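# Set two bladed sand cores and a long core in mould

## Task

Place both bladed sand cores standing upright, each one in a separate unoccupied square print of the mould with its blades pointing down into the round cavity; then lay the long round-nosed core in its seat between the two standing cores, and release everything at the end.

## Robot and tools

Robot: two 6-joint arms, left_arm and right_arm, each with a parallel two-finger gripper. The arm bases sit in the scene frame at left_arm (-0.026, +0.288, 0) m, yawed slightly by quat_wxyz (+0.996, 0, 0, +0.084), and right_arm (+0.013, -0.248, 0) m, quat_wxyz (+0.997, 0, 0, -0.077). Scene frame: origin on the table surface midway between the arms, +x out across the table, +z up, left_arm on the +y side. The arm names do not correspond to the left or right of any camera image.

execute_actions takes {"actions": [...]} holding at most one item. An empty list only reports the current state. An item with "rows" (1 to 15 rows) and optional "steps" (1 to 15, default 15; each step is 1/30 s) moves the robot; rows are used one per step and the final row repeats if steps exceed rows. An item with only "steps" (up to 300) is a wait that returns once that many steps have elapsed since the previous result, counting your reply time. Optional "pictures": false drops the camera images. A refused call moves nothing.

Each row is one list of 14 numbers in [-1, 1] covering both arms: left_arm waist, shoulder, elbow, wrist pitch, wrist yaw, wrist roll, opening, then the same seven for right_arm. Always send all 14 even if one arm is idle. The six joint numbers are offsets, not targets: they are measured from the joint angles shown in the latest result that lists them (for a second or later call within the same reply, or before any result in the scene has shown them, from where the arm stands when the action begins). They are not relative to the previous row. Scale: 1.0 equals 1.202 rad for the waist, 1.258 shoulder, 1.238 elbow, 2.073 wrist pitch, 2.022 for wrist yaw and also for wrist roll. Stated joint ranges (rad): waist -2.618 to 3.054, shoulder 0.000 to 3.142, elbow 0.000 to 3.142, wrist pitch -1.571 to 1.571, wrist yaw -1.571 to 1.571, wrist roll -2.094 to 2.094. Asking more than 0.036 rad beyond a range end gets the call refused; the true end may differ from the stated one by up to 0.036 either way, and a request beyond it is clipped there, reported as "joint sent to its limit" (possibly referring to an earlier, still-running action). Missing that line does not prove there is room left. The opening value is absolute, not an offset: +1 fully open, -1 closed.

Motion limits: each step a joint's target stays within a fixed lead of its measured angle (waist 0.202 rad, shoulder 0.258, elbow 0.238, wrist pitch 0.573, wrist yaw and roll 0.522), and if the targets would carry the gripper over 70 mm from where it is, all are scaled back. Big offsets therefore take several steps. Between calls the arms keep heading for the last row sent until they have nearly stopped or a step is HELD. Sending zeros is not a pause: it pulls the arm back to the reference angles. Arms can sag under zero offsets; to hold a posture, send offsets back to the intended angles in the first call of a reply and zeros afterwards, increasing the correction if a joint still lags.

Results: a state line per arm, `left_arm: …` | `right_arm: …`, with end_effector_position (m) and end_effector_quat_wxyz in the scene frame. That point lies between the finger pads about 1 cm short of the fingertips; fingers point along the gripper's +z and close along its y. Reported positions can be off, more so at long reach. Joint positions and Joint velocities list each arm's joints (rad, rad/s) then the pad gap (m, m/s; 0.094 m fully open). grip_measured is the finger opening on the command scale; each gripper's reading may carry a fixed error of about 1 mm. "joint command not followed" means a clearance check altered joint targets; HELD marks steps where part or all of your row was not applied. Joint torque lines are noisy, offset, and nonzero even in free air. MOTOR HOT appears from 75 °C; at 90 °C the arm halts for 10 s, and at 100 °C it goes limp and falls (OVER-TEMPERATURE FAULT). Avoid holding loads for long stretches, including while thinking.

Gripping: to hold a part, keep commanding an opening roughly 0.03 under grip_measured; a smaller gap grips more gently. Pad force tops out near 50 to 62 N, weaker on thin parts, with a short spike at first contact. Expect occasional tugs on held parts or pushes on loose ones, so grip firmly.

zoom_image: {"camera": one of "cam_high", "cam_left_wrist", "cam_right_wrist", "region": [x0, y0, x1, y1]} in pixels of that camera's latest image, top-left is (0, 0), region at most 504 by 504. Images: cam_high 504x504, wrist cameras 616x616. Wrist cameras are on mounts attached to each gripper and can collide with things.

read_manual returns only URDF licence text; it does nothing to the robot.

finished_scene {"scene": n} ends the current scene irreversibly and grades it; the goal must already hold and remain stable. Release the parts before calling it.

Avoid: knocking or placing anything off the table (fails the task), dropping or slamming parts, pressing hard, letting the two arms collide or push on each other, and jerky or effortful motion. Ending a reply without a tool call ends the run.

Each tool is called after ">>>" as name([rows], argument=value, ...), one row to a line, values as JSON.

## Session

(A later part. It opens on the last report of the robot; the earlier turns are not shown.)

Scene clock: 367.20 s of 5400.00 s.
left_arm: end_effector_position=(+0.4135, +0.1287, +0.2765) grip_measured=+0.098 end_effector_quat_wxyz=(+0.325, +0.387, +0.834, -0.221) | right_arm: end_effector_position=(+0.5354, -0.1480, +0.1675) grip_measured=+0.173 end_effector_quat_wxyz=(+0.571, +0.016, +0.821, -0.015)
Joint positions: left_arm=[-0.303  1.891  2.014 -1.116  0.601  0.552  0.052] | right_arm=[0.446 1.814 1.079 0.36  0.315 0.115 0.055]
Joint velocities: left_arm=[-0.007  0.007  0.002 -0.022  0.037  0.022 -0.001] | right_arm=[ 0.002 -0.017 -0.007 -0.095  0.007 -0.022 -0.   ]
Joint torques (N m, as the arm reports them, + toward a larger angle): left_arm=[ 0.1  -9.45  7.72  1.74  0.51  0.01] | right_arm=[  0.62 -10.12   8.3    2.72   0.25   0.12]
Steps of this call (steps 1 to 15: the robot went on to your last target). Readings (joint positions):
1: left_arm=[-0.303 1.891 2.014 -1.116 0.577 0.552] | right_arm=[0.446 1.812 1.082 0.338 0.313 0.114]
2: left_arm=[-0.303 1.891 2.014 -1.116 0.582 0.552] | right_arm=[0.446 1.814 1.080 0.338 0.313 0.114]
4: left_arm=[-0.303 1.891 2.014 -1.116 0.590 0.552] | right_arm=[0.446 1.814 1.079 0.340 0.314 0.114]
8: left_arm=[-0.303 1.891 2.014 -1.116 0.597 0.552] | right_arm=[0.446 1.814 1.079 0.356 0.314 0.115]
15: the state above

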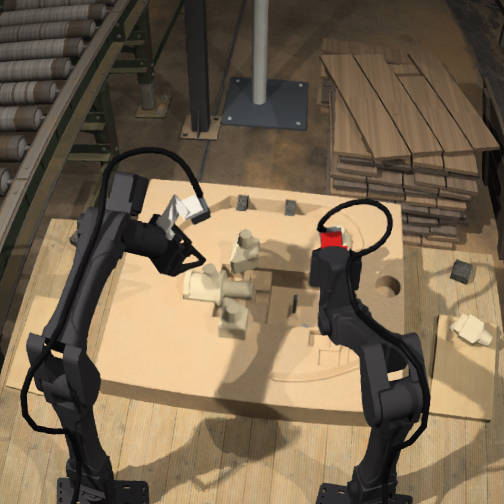

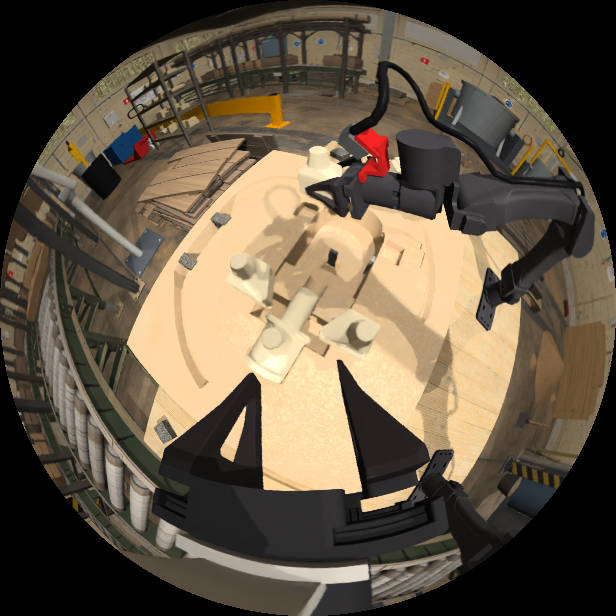

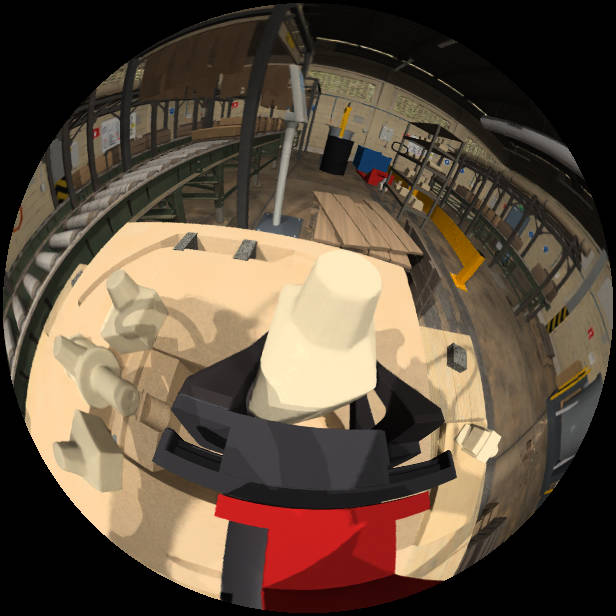

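>>> execute_actions([
  {"rows":[[0,0,0.01,0,0.01,0,0.1,0.015,-0.025,0.02,0.045,0.01,0.005,0.1],[0,0,0.01,0,0.01,0,0.1,0.03,-0.025,0.02,0.05,0.018,0.005,0.1],[0,0,0.01,0,0.01,0,0.1,0.03,-0.02,0.02,0.055,0.018,0.005,0.1],[0,0,0.01,0,0.01,0,0.1,0.03,-0.015,0.015,0.06,0.018,0.005,0.1],[0,0,0.01,0,0.01,0,0.1,0.03,-0.005,0.01,0.065,0.018,0.005,0.1],[0,0,0.01,0,0.01,0,0.1,0.03,0.005,0.005,0.07,0.018,0.005,0.1],[0,0,0.01,0,0.01,0,0.1,0.03,0.013,0,0.077,0.018,0.005,0.1],[0,0,0.01,0,0.01,0,0.1,0.03,0.021,0,0.083,0.018,0.005,0.1]]},
], pictures=false)

>>> execute_actions([
  {"steps":12},
])

>>> zoom_image(camera="cam_high", region=[260, 190, 400, 330])

>>> zoom_image(camera="cam_left_wrist", region=[260, 130, 400, 270])

>>> zoom_image(camera="cam_right_wrist", region=[30, 250, 270, 490])

Scene clock: 381.43 s of 5400.00 s.
left_arm: end_effector_position=(+0.4134, +0.1285, +0.2766) grip_measured=+0.098 end_effector_quat_wxyz=(+0.325, +0.387, +0.834, -0.222) | right_arm: end_effector_position=(+0.5382, -0.1329, +0.1598) grip_measured=+0.174 end_effector_quat_wxyz=(+0.582, +0.012, +0.813, -0.010)
Joint positions: left_arm=[-0.303  1.891  2.014 -1.116  0.602  0.552  0.052] | right_arm=[0.478 1.856 1.07  0.439 0.335 0.115 0.055]
Joint velocities: left_arm=[ 0.007  0.002  0.002 -0.081  0.051 -0.037  0.   ] | right_arm=[-0.017  0.017 -0.071 -0.022 -0.037  0.022 -0.001]
Joint torques (N m, as the arm reports them, + toward a larger angle): left_arm=[ 0.09 -9.03  7.59  1.73  0.5   0.01] | right_arm=[ 0.43 -9.49  7.55  2.8   0.25  0.11]
Steps of this call (steps 1 to 15: the robot went on to your last target; steps 16 to 90: nothing new was sent; then 10.73 s passed at rest; steps 91 to 105: all 15 steps of this action). Readings (joint positions):
91: left_arm=[-0.303 1.891 2.014 -1.116 0.602 0.552] | right_arm=[0.447 1.814 1.079 0.361 0.316 0.115]
92: left_arm=[-0.303 1.891 2.014 -1.116 0.602 0.552] | right_arm=[0.450 1.814 1.079 0.363 0.322 0.115]
94: left_arm=[-0.303 1.891 2.014 -1.116 0.602 0.552] | right_arm=[0.460 1.814 1.079 0.370 0.330 0.115]
98: left_arm=[-0.303 1.891 2.014 -1.116 0.602 0.552] | right_arm=[0.477 1.825 1.079 0.412 0.331 0.115]
105: the state above

Scene clock: 381.83 s of 5400.00 s.
left_arm: end_effector_position=(+0.4134, +0.1285, +0.2766) grip_measured=+0.098 end_effector_quat_wxyz=(+0.325, +0.387, +0.834, -0.222) | right_arm: end_effector_position=(+0.5383, -0.1332, +0.1596) grip_measured=+0.174 end_effector_quat_wxyz=(+0.584, +0.012, +0.812, -0.010)
Joint positions: left_arm=[-0.303  1.891  2.014 -1.116  0.602  0.552  0.052] | right_arm=[0.478 1.857 1.067 0.446 0.336 0.115 0.055]
Joint velocities: left_arm=[ 0.007  0.002  0.002  0.051  0.007 -0.037 -0.001] | right_arm=[ 0.007  0.002 -0.007 -0.022  0.081  0.007  0.   ]
Joint torques (N m, as the arm reports them, + toward a larger angle): left_arm=[ 0.07 -9.07  7.68  1.73  0.49  0.02] | right_arm=[ 0.33 -9.46  7.48  2.76  0.27  0.11]
Steps of this call (steps 1 to 12: the robot went on to your last target). Readings (joint positions):
1: left_arm=[-0.303 1.891 2.014 -1.116 0.602 0.552] | right_arm=[0.478 1.856 1.068 0.439 0.335 0.115]
2: left_arm=[-0.303 1.891 2.014 -1.116 0.602 0.552] | right_arm=[0.478 1.857 1.067 0.439 0.335 0.115]
4: left_arm=[-0.303 1.891 2.014 -1.116 0.602 0.552] | right_arm=[0.478 1.857 1.067 0.439 0.336 0.115]
8: left_arm=[-0.303 1.891 2.014 -1.116 0.602 0.552] | right_arm=[0.478 1.857 1.067 0.444 0.336 0.115]
12: the state above

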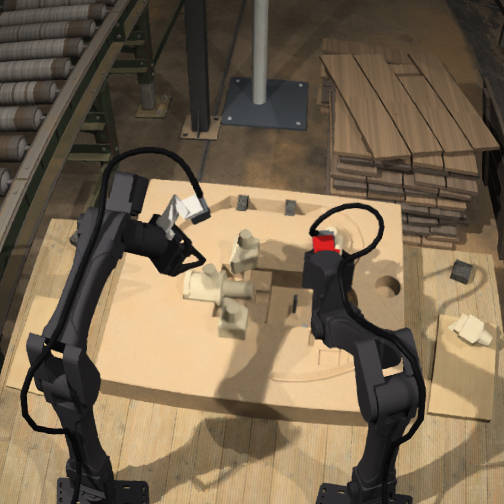

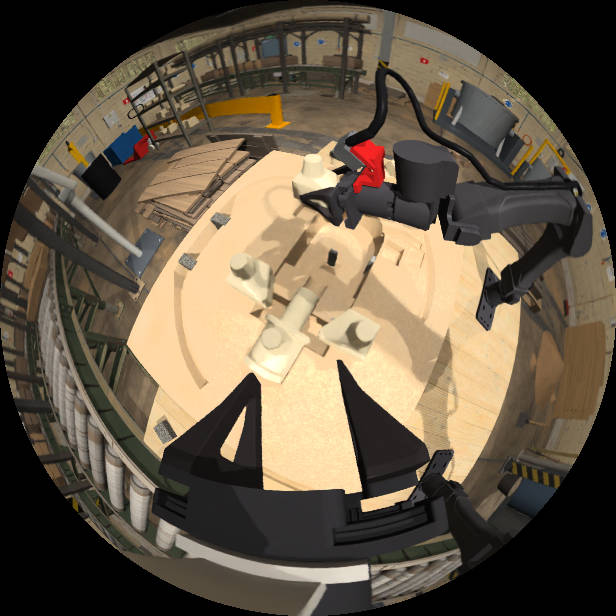

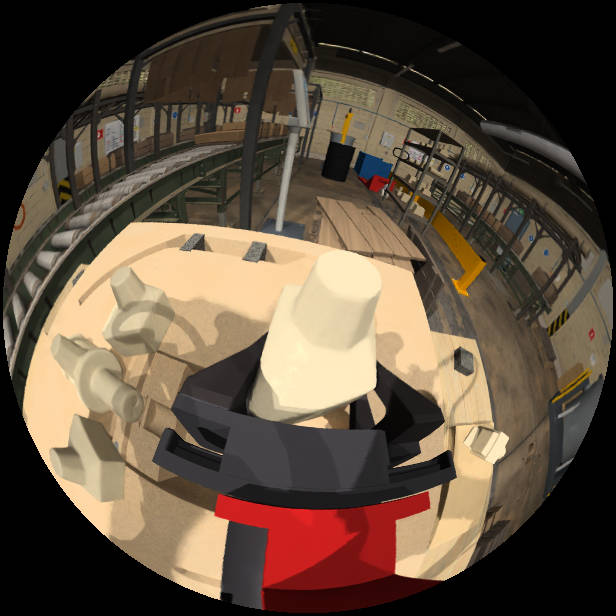

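Region (260, 190, 400, 330) of cam_high's 504x504 image, scaled by 3.600, with more detail than that image has.

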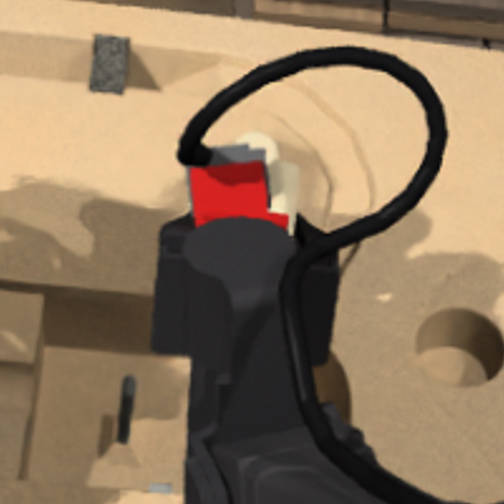

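Region (260, 130, 400, 270) of cam_left_wrist's 616x616 image, scaled by 3.600, with more detail than that image has.

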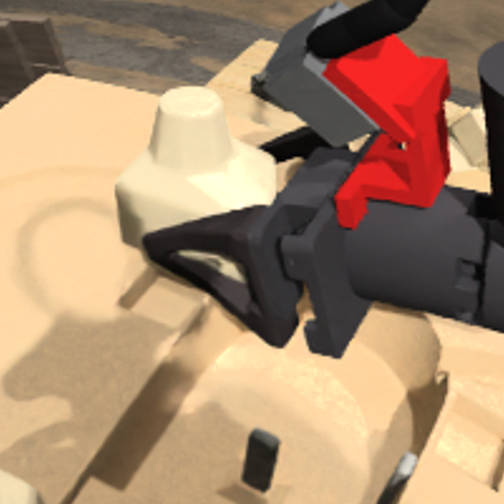

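Region (30, 250, 270, 490) of cam_right_wrist's 616x616 image, scaled by 2.100, with more detail than that image has.

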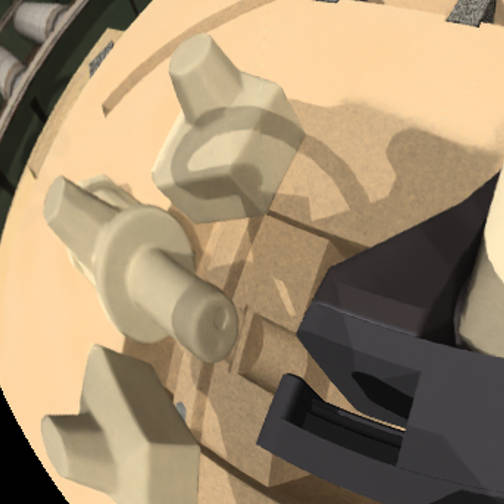

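>>> execute_actions([
  {"rows":[[0,0,0.01,0,0.01,0,0.1,0,-0.01,0.02,0.045,0.008,0.005,0.1],[0,0,0.01,0,0.01,0,0.1,0,-0.005,0.02,0.045,0.008,0.005,0.1],[0,0,0.01,0,0.01,0,0.1,0,0,0.02,0.045,0.008,0.005,0.1],[0,0,0.01,0,0.01,0,0.1,0,0.005,0.02,0.045,0.008,0.005,0.1],[0,0,0.01,0,0.01,0,0.1,0,0.01,0.02,0.045,0.008,0.005,0.1],[0,0,0.01,0,0.01,0,0.1,0,0.018,0.02,0.045,0.008,0.005,0.1]]},
])

>>> zoom_image(camera="cam_high", region=[260, 190, 400, 330])

>>> zoom_image(camera="cam_left_wrist", region=[260, 130, 400, 270])

Scene clock: 390.13 s of 5400.00 s.
left_arm: end_effector_position=(+0.4134, +0.1285, +0.2766) grip_measured=+0.098 end_effector_quat_wxyz=(+0.325, +0.387, +0.834, -0.222) | right_arm: end_effector_position=(+0.5406, -0.1328, +0.1412) grip_measured=+0.174 end_effector_quat_wxyz=(+0.573, +0.010, +0.819, -0.015)
Joint positions: left_arm=[-0.303  1.891  2.014 -1.116  0.602  0.552  0.052] | right_arm=[0.478 1.898 1.067 0.459 0.338 0.116 0.055]
Joint velocities: left_arm=[ 0.012  0.002  0.012 -0.007  0.037 -0.007  0.001] | right_arm=[ 0.002 -0.017 -0.007  0.051 -0.007 -0.022 -0.   ]
Joint torques (N m, as the arm reports them, + toward a larger angle): left_arm=[ 0.05 -9.03  7.6   1.73  0.51 -0.01] | right_arm=[-0.04 -9.82  8.3   2.63  0.26  0.11]
Steps of this call (steps 1 to 15: the robot went on to your last target; steps 16 to 90: nothing new was sent; then 4.80 s passed at rest; steps 91 to 105: all 15 steps of this action). Readings (joint positions):
91: left_arm=[-0.303 1.891 2.014 -1.116 0.602 0.552] | right_arm=[0.478 1.857 1.067 0.447 0.337 0.115]
92: left_arm=[-0.303 1.891 2.014 -1.116 0.602 0.552] | right_arm=[0.478 1.857 1.067 0.447 0.337 0.115]
94: left_arm=[-0.303 1.891 2.014 -1.116 0.602 0.552] | right_arm=[0.478 1.860 1.067 0.452 0.338 0.116]
98: left_arm=[-0.303 1.891 2.014 -1.116 0.602 0.552] | right_arm=[0.478 1.880 1.067 0.462 0.338 0.116]
105: the state above

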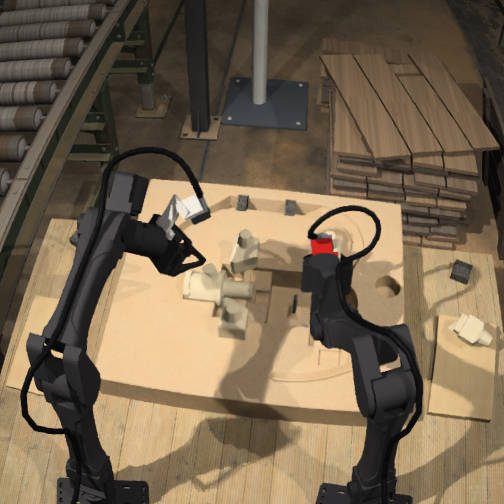

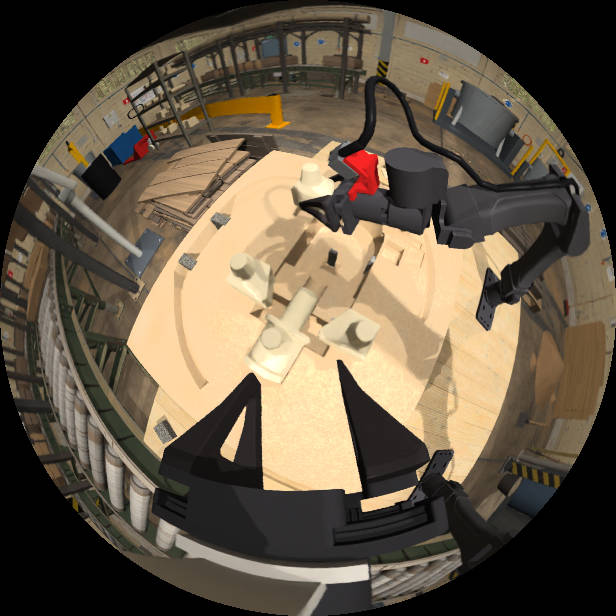

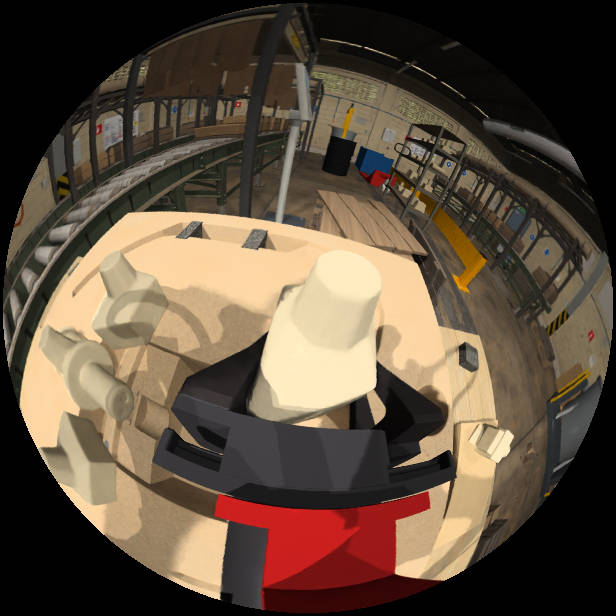

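Region (260, 190, 400, 330) of cam_high's 504x504 image, scaled by 3.600, with more detail than that image has.

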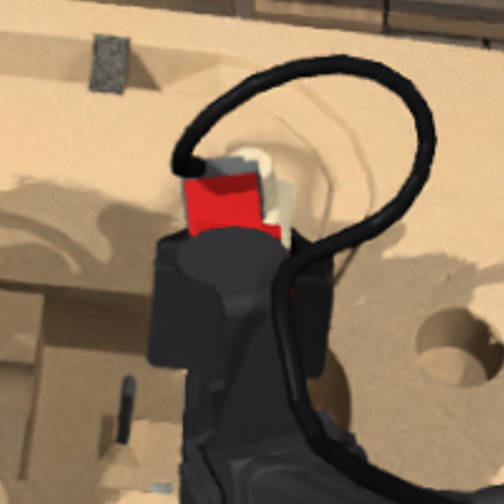

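Region (260, 130, 400, 270) of cam_left_wrist's 616x616 image, scaled by 3.600, with more detail than that image has.

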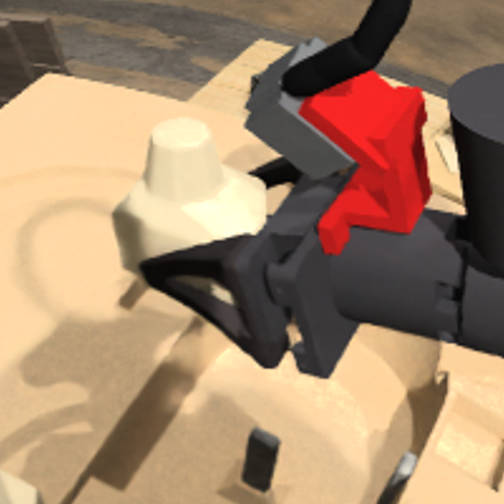

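>>> execute_actions([
  {"rows":[[0,0,0.01,0,0.01,0,0.1,0,-0.015,0.045,0.035,0.015,0.01,0.1],[0,0,0.01,0,0.01,0,0.1,0,-0.01,0.055,0.035,0.02,0.01,0.1],[0,0,0.01,0,0.01,0,0.1,0,-0.005,0.065,0.03,0.02,0.01,0.1],[0,0,0.01,0,0.01,0,0.1,0,0.002,0.072,0.03,0.02,0.01,0.1],[0,0,0.01,0,0.01,0,0.1,0,0.008,0.072,0.03,0.02,0.01,0.1],[0,0,0.01,0,0.01,0,0.1,0,0.013,0.072,0.03,0.02,0.01,0.1]]},
])

>>> zoom_image(camera="cam_high", region=[260, 190, 400, 330])

>>> zoom_image(camera="cam_left_wrist", region=[260, 130, 400, 270])

Scene clock: 409.87 s of 5400.00 s.
left_arm: end_effector_position=(+0.4134, +0.1285, +0.2766) grip_measured=+0.098 end_effector_quat_wxyz=(+0.325, +0.387, +0.834, -0.222) | right_arm: end_effector_position=(+0.5506, -0.1336, +0.1452) grip_measured=+0.173 end_effector_quat_wxyz=(+0.578, +0.022, +0.816, -0.020)
Joint positions: left_arm=[-0.303  1.891  2.014 -1.116  0.602  0.552  0.052] | right_arm=[0.478 1.927 1.114 0.451 0.362 0.126 0.055]
Joint velocities: left_arm=[-0.007 -0.002 -0.007  0.007 -0.022  0.037  0.   ] | right_arm=[ 0.007  0.012  0.007  0.081  0.081 -0.037 -0.002]
Joint torques (N m, as the arm reports them, + toward a larger angle): left_arm=[ 0.06 -8.99  7.6   1.71  0.49  0.  ] | right_arm=[-0.03 -9.72  9.39  2.58  0.28  0.11]
Steps of this call (steps 1 to 15: the robot went on to your last target; steps 16 to 90: nothing new was sent; then 16.23 s passed at rest; steps 91 to 105: all 15 steps of this action). Readings (joint positions):
91: left_arm=[-0.303 1.891 2.014 -1.116 0.602 0.552] | right_arm=[0.478 1.898 1.067 0.460 0.340 0.117]
92: left_arm=[-0.303 1.891 2.014 -1.116 0.602 0.552] | right_arm=[0.478 1.898 1.070 0.457 0.344 0.119]
94: left_arm=[-0.303 1.891 2.014 -1.116 0.602 0.552] | right_arm=[0.478 1.904 1.085 0.449 0.352 0.121]
98: left_arm=[-0.303 1.891 2.014 -1.116 0.602 0.552] | right_arm=[0.478 1.920 1.114 0.452 0.358 0.124]
105: the state above

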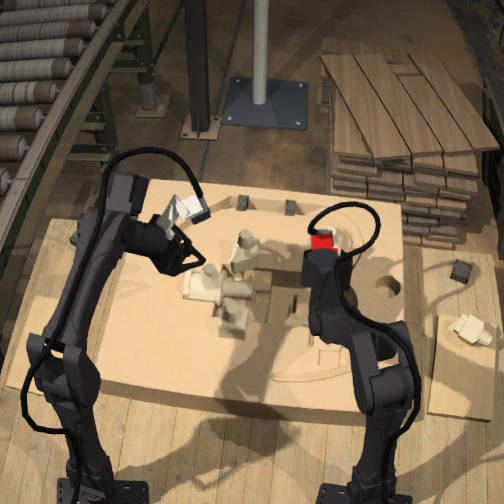

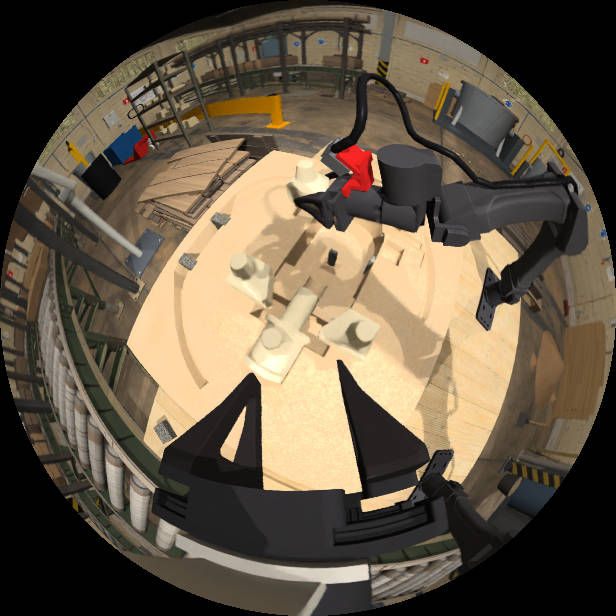

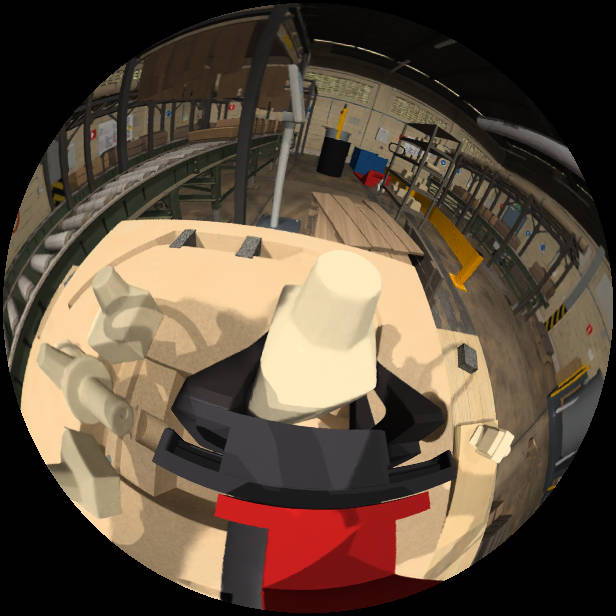

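Region (260, 190, 400, 330) of cam_high's 504x504 image, scaled by 3.600, with more detail than that image has.

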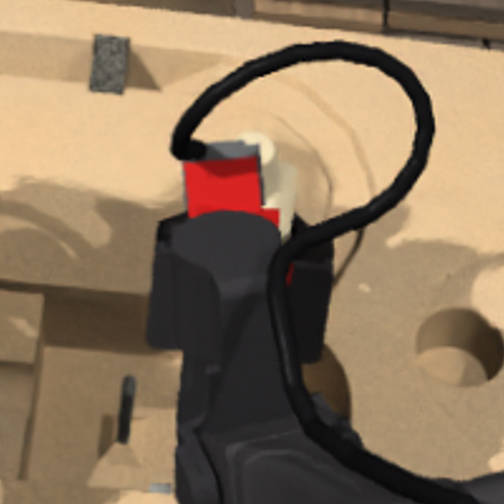

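Region (260, 130, 400, 270) of cam_left_wrist's 616x616 image, scaled by 3.600, with more detail than that image has.

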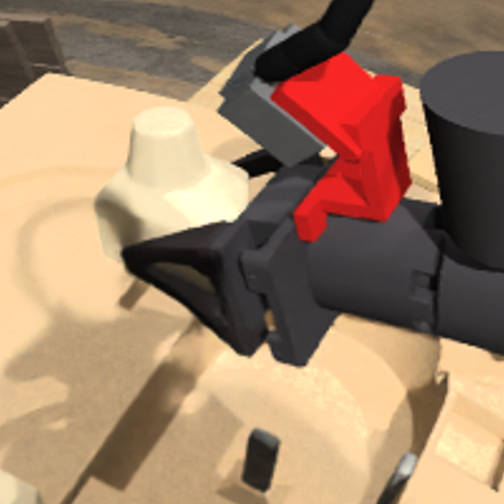

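>>> execute_actions([
  {"rows":[[0,0,0.01,0,0.01,0,0.1,0.01,-0.01,0.01,0.045,0.008,0,0.1],[0,0,0.01,0,0.01,0,0.1,0.01,-0.005,0.005,0.05,0.008,0,0.1],[0,0,0.01,0,0.01,0,0.1,0.01,0,0,0.055,0.008,0,0.1],[0,0,0.01,0,0.01,0,0.1,0.01,0.004,-0.004,0.06,0.008,0,0.1],[0,0,0.01,0,0.01,0,0.1,0.01,0.008,-0.008,0.064,0.008,0,0.1],[0,0,0.01,0,0.01,0,0.1,0.01,0.012,-0.01,0.068,0.008,0,0.1]]},
])

>>> zoom_image(camera="cam_high", region=[260, 190, 400, 330])

>>> zoom_image(camera="cam_left_wrist", region=[260, 130, 400, 270])

Scene clock: 419.27 s of 5400.00 s.
left_arm: end_effector_position=(+0.4134, +0.1285, +0.2766) grip_measured=+0.098 end_effector_quat_wxyz=(+0.325, +0.387, +0.834, -0.222) | right_arm: end_effector_position=(+0.5500, -0.1340, +0.1286) grip_measured=+0.173 end_effector_quat_wxyz=(+0.575, +0.022, +0.817, -0.022)
Joint positions: left_arm=[-0.303  1.891  2.014 -1.116  0.602  0.552  0.052] | right_arm=[0.478 1.961 1.09  0.501 0.363 0.126 0.055]
Joint velocities: left_arm=[-0.012  0.007 -0.002  0.066  0.022  0.007  0.001] | right_arm=[-0.012  0.002  0.007 -0.022 -0.022  0.007 -0.   ]
Joint torques (N m, as the arm reports them, + toward a larger angle): left_arm=[ 0.06 -9.03  7.62  1.73  0.5   0.  ] | right_arm=[  1.13 -10.14   7.22   2.76   0.26  -0.02]
Steps of this call (steps 1 to 15: the robot went on to your last target; steps 16 to 90: nothing new was sent; then 5.90 s passed at rest; steps 91 to 105: all 15 steps of this action). Readings (joint positions):
91: left_arm=[-0.303 1.891 2.014 -1.116 0.602 0.552] | right_arm=[0.478 1.928 1.114 0.452 0.363 0.126]
92: left_arm=[-0.303 1.891 2.014 -1.116 0.602 0.552] | right_arm=[0.478 1.928 1.114 0.454 0.363 0.126]
94: left_arm=[-0.303 1.891 2.014 -1.116 0.602 0.552] | right_arm=[0.478 1.932 1.114 0.466 0.363 0.126]
98: left_arm=[-0.303 1.891 2.014 -1.116 0.602 0.552] | right_arm=[0.478 1.946 1.102 0.499 0.363 0.126]
105: the state above

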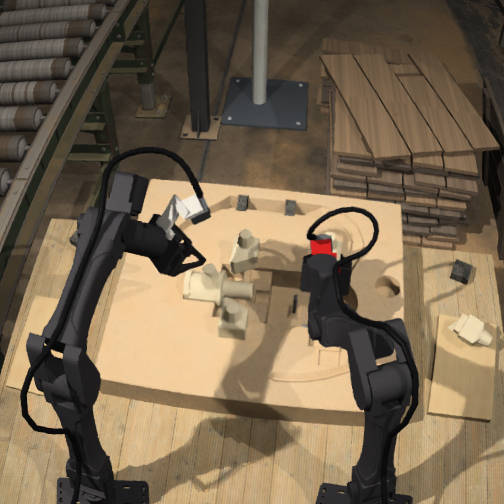

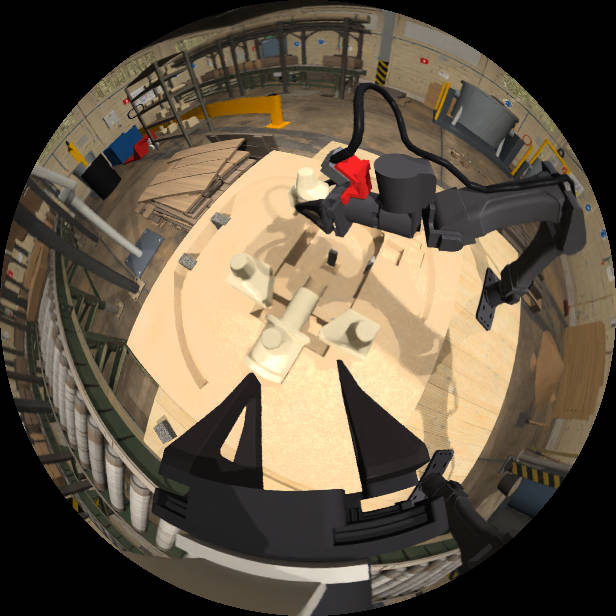

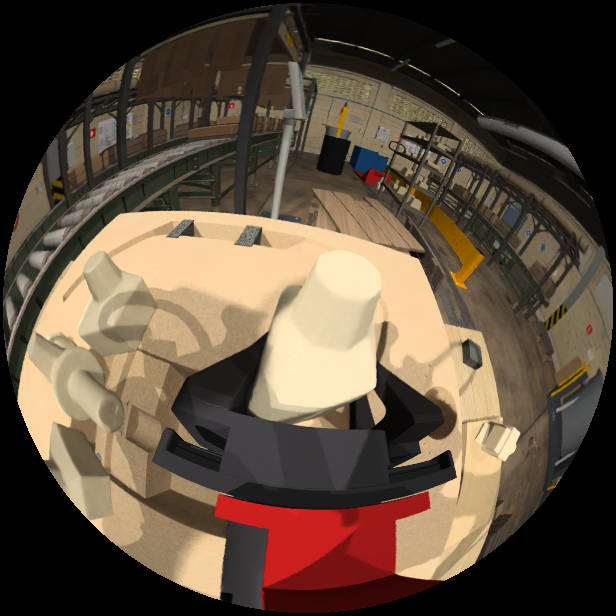

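Region (260, 190, 400, 330) of cam_high's 504x504 image, scaled by 3.600, with more detail than that image has.

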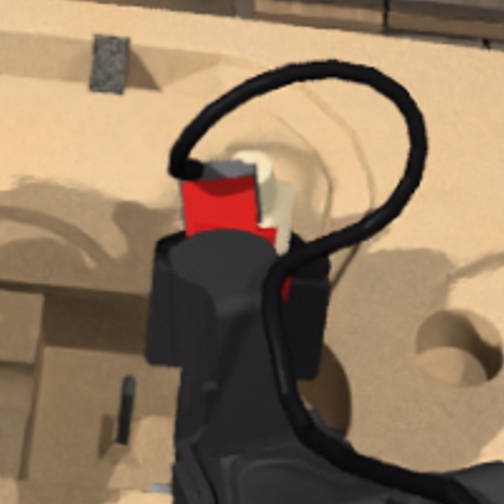

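Region (260, 130, 400, 270) of cam_left_wrist's 616x616 image, scaled by 3.600, with more detail than that image has.

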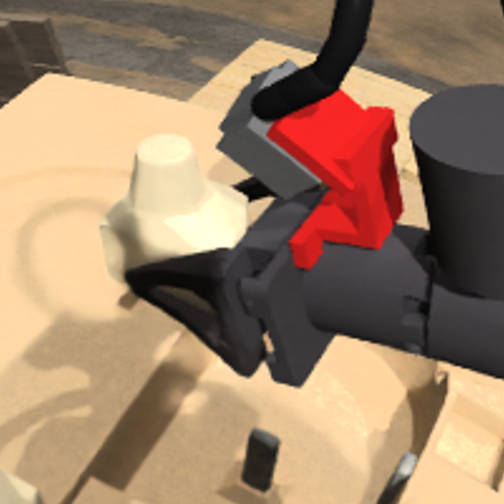

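>>> execute_actions([
  {"rows":[[0,0,0.01,0,0.01,0,0.1,0.012,-0.01,0.01,0.045,0.008,0.004,0.1],[0,0,0.01,0,0.01,0,0.1,0.012,-0.005,0.005,0.05,0.008,0.004,0.1],[0,0,0.01,0,0.01,0,0.1,0.012,0,0.005,0.055,0.008,0.004,0.1],[0,0,0.01,0,0.01,0,0.1,0.012,0.004,0,0.06,0.008,0.004,0.1],[0,0,0.01,0,0.01,0,0.1,0.012,0.008,0,0.064,0.008,0.004,0.1],[0,0,0.01,0,0.01,0,0.1,0.012,0.012,0,0.064,0.008,0.004,0.1]]},
])

>>> zoom_image(camera="cam_left_wrist", region=[260, 130, 400, 270])

Scene clock: 426.17 s of 5400.00 s.
left_arm: end_effector_position=(+0.4134, +0.1285, +0.2766) grip_measured=+0.098 end_effector_quat_wxyz=(+0.325, +0.387, +0.834, -0.222) | right_arm: end_effector_position=(+0.5516, -0.1310, +0.1202) grip_measured=+0.173 end_effector_quat_wxyz=(+0.578, +0.021, +0.815, -0.020)
Joint positions: left_arm=[-0.303  1.891  2.014 -1.116  0.602  0.552  0.052] | right_arm=[0.483 1.99  1.083 0.545 0.365 0.126 0.055]
Joint velocities: left_arm=[-0.002 -0.002 -0.012  0.007  0.037  0.022 -0.001] | right_arm=[-0.007 -0.002 -0.027 -0.022 -0.051 -0.081 -0.001]
Joint torques (N m, as the arm reports them, + toward a larger angle): left_arm=[ 0.03 -9.    7.57  1.72  0.5  -0.01] | right_arm=[  0.88 -10.04   6.84   2.73   0.25   0.1 ]
Steps of this call (steps 1 to 15: the robot went on to your last target; steps 16 to 90: nothing new was sent; then 3.40 s passed at rest; steps 91 to 105: all 15 steps of this action). Readings (joint positions):
91: left_arm=[-0.303 1.891 2.014 -1.116 0.602 0.552] | right_arm=[0.478 1.961 1.090 0.507 0.363 0.126]
92: left_arm=[-0.303 1.891 2.014 -1.116 0.602 0.552] | right_arm=[0.478 1.961 1.090 0.508 0.364 0.126]
94: left_arm=[-0.303 1.891 2.014 -1.116 0.602 0.552] | right_arm=[0.480 1.964 1.090 0.519 0.365 0.126]
98: left_arm=[-0.303 1.891 2.014 -1.116 0.602 0.552] | right_arm=[0.483 1.981 1.090 0.542 0.365 0.126]
105: the state above

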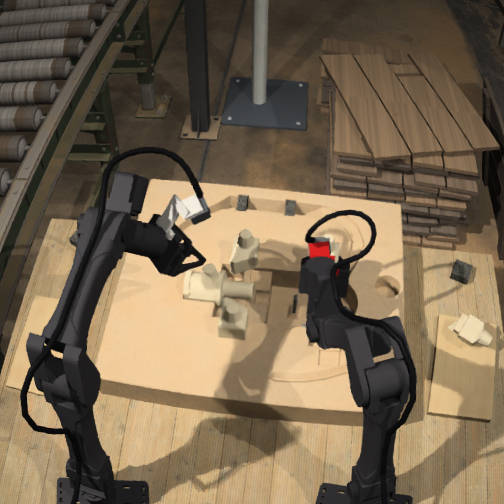

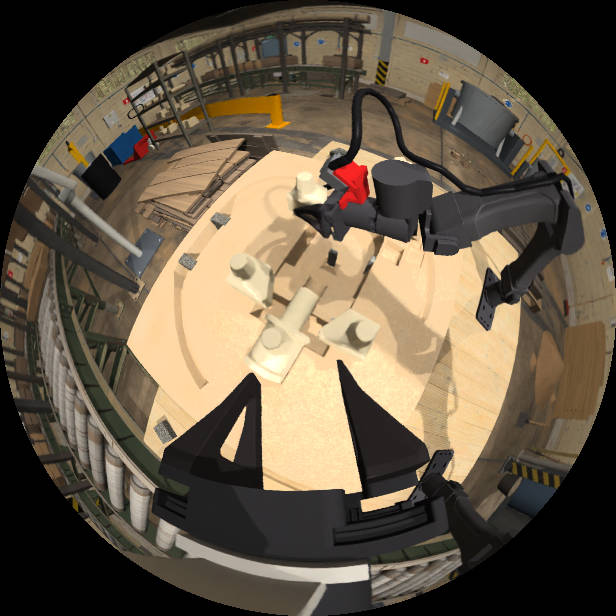

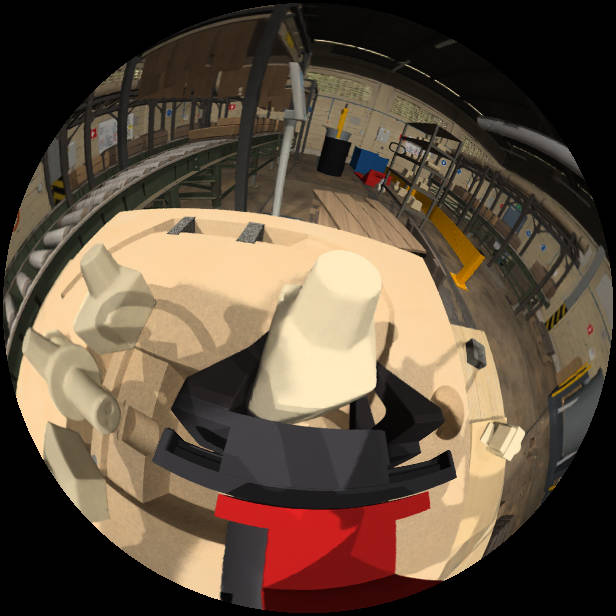

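Region (260, 130, 400, 270) of cam_left_wrist's 616x616 image, scaled by 3.600, with more detail than that image has.

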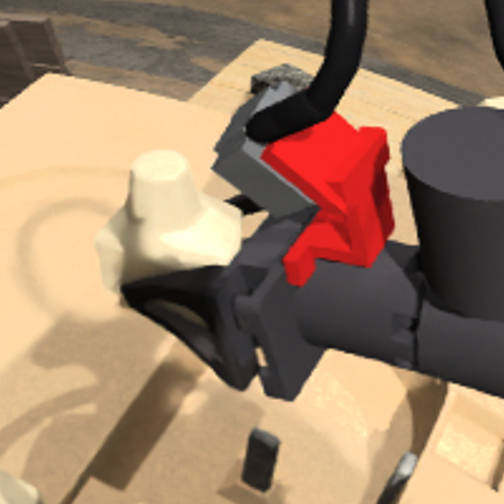

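>>> execute_actions([
  {"rows":[[0,0,0.01,0,0.01,0,0.1,0,-0.01,0.01,0.04,0.008,0.004,0.1],[0,0,0.01,0,0.01,0,0.1,0,-0.005,0.005,0.045,0.008,0.004,0.1],[0,0,0.01,0,0.01,0,0.1,0,0,0,0.05,0.008,0.004,0.1],[0,0,0.01,0,0.01,0,0.1,0,0.004,-0.004,0.054,0.008,0.004,0.1],[0,0,0.01,0,0.01,0,0.1,0,0.006,-0.008,0.058,0.008,0.004,0.1]]},
])

>>> zoom_image(camera="cam_left_wrist", region=[260, 130, 400, 270])

Scene clock: 431.40 s of 5400.00 s.
left_arm: end_effector_position=(+0.4134, +0.1285, +0.2766) grip_measured=+0.098 end_effector_quat_wxyz=(+0.325, +0.387, +0.834, -0.222) | right_arm: end_effector_position=(+0.5526, -0.1317, +0.1195) grip_measured=+0.173 end_effector_quat_wxyz=(+0.588, +0.026, +0.808, -0.019)
Joint positions: left_arm=[-0.303  1.891  2.014 -1.116  0.602  0.552  0.052] | right_arm=[0.483 2.003 1.071 0.595 0.371 0.126 0.055]
Joint velocities: left_arm=[-0.007  0.002 -0.007  0.007  0.037 -0.007 -0.   ] | right_arm=[-0.017 -0.012 -0.022 -0.037 -0.007  0.022  0.   ]
Joint torques (N m, as the arm reports them, + toward a larger angle): left_arm=[ 0.09 -9.04  7.62  1.73  0.48  0.  ] | right_arm=[ 0.05 -9.48  6.45  2.59  0.22  0.09]
Steps of this call (steps 1 to 15: the robot went on to your last target; steps 16 to 90: nothing new was sent; then 1.73 s passed at rest; steps 91 to 105: all 15 steps of this action). Readings (joint positions):
91: left_arm=[-0.303 1.891 2.014 -1.116 0.602 0.552] | right_arm=[0.483 1.990 1.083 0.548 0.366 0.126]
92: left_arm=[-0.303 1.891 2.014 -1.116 0.602 0.552] | right_arm=[0.483 1.990 1.083 0.549 0.366 0.126]
94: left_arm=[-0.303 1.891 2.014 -1.116 0.602 0.552] | right_arm=[0.483 1.994 1.083 0.557 0.366 0.126]
98: left_arm=[-0.303 1.891 2.014 -1.116 0.602 0.552] | right_arm=[0.483 2.001 1.074 0.586 0.370 0.126]
105: the state above

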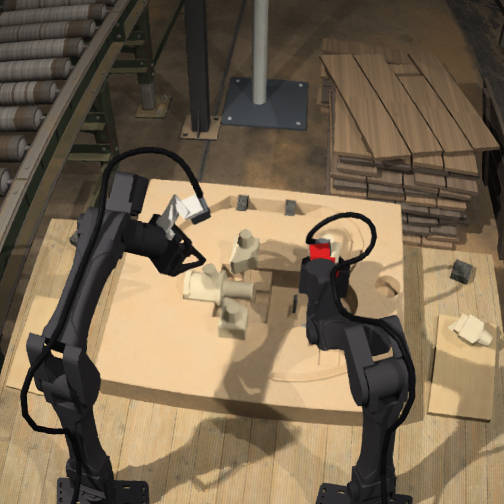

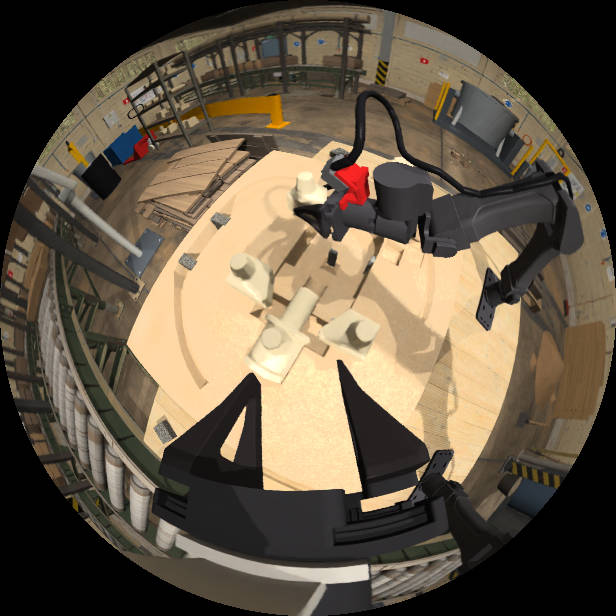

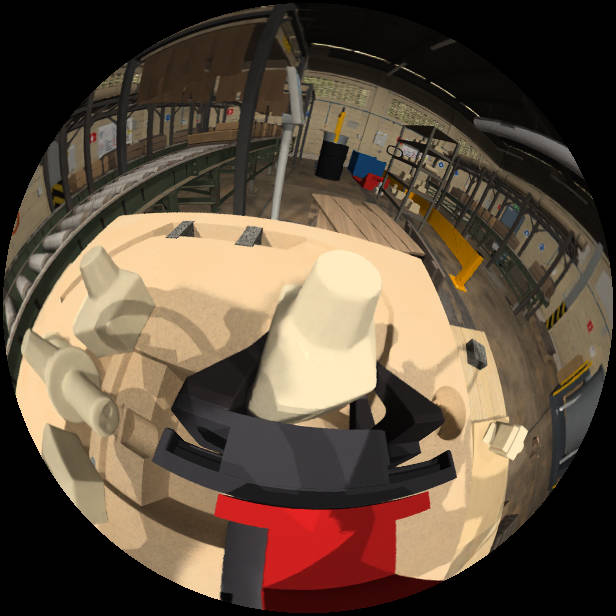

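Region (260, 130, 400, 270) of cam_left_wrist's 616x616 image, scaled by 3.600, with more detail than that image has.

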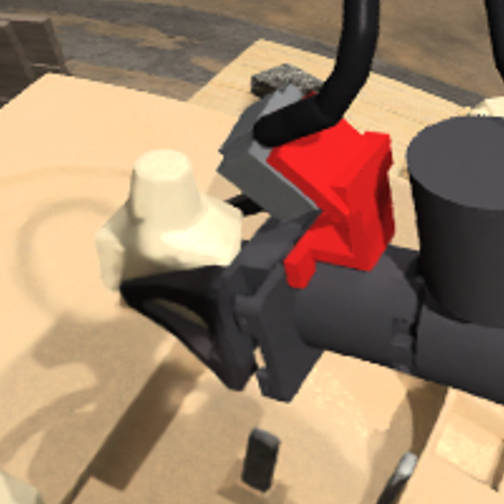

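>>> execute_actions([
  {"rows":[[0,0,0.01,0,0.01,0,0.1,0,-0.015,0.015,0.03,0,0,0.16],[0,0,0.01,0,0.01,0,0.1,0,-0.015,0.015,0.03,0,0,0.19],[0,0,0.01,0,0.01,0,0.1,0,-0.015,0.015,0.03,0,0,0.22],[0,0,0.01,0,0.01,0,0.1,0,-0.015,0.015,0.03,0,0,0.26],[0,0,0.01,0,0.01,0,0.1,0,-0.015,0.015,0.03,0,0,0.3]]},
])

>>> zoom_image(camera="cam_left_wrist", region=[260, 130, 400, 270])

Scene clock: 436.77 s of 5400.00 s.
left_arm: end_effector_position=(+0.4134, +0.1285, +0.2766) grip_measured=+0.098 end_effector_quat_wxyz=(+0.325, +0.387, +0.834, -0.222) | right_arm: end_effector_position=(+0.5555, -0.1316, +0.1289) grip_measured=+0.299 end_effector_quat_wxyz=(+0.604, +0.032, +0.796, -0.015)
Joint positions: left_arm=[-0.303  1.891  2.014 -1.116  0.602  0.552  0.052] | right_arm=[0.483 2.003 1.071 0.636 0.376 0.126 0.061]
Joint velocities: left_arm=[-0.002  0.002 -0.007 -0.022  0.022  0.037  0.001] | right_arm=[-0.012  0.002  0.007  0.037 -0.051 -0.022  0.001]
Joint torques (N m, as the arm reports them, + toward a larger angle): left_arm=[ 0.01 -9.07  7.64  1.72  0.51  0.  ] | right_arm=[  0.   -10.33   7.6    2.13   0.01  -0.01]
Steps of this call (steps 1 to 15: the robot went on to your last target; steps 16 to 90: nothing new was sent; then 1.87 s passed at rest; steps 91 to 105: all 15 steps of this action). Readings (joint positions):
91: left_arm=[-0.303 1.891 2.014 -1.116 0.602 0.552] | right_arm=[0.483 2.003 1.071 0.595 0.371 0.126]
92: left_arm=[-0.303 1.891 2.014 -1.116 0.602 0.552] | right_arm=[0.483 2.003 1.071 0.595 0.371 0.126]
94: left_arm=[-0.303 1.891 2.014 -1.116 0.602 0.552] | right_arm=[0.483 2.003 1.071 0.603 0.372 0.126]
98: left_arm=[-0.303 1.891 2.014 -1.116 0.602 0.552] | right_arm=[0.483 2.003 1.071 0.627 0.376 0.126]
105: the state above

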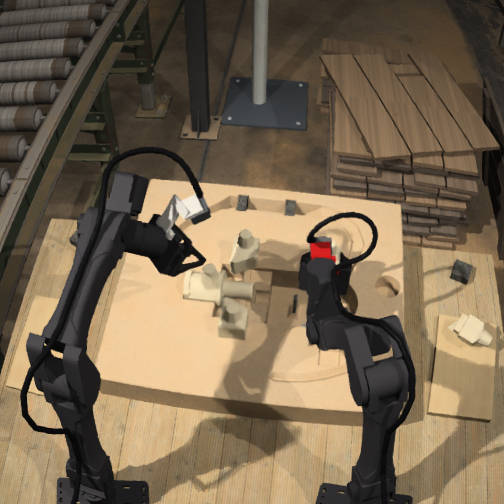

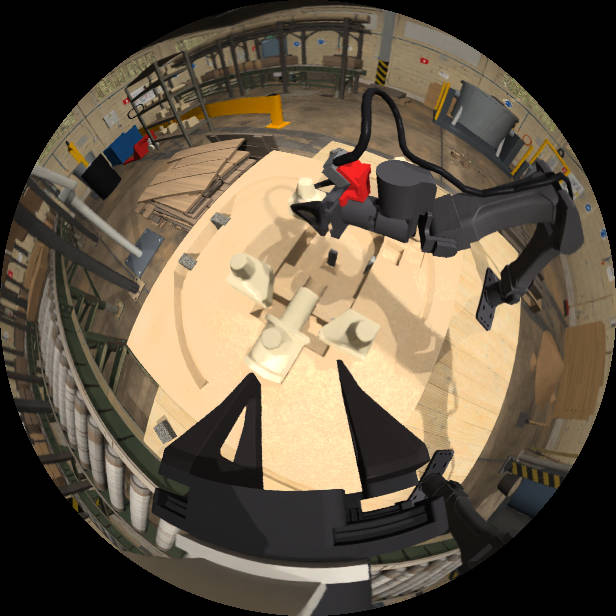

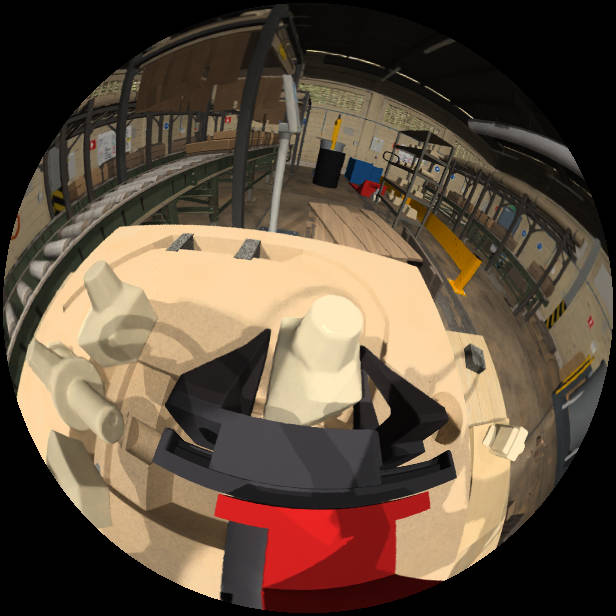

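Region (260, 130, 400, 270) of cam_left_wrist's 616x616 image, scaled by 3.600, with more detail than that image has.

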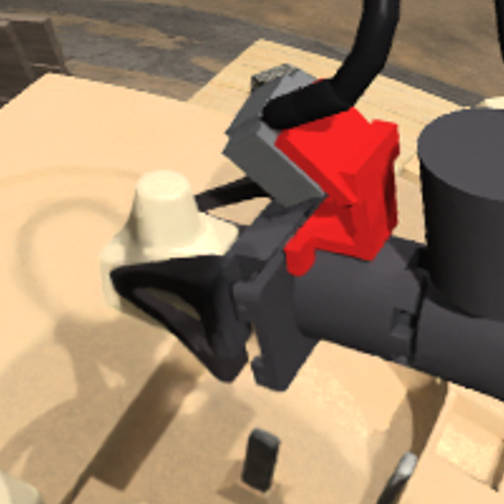

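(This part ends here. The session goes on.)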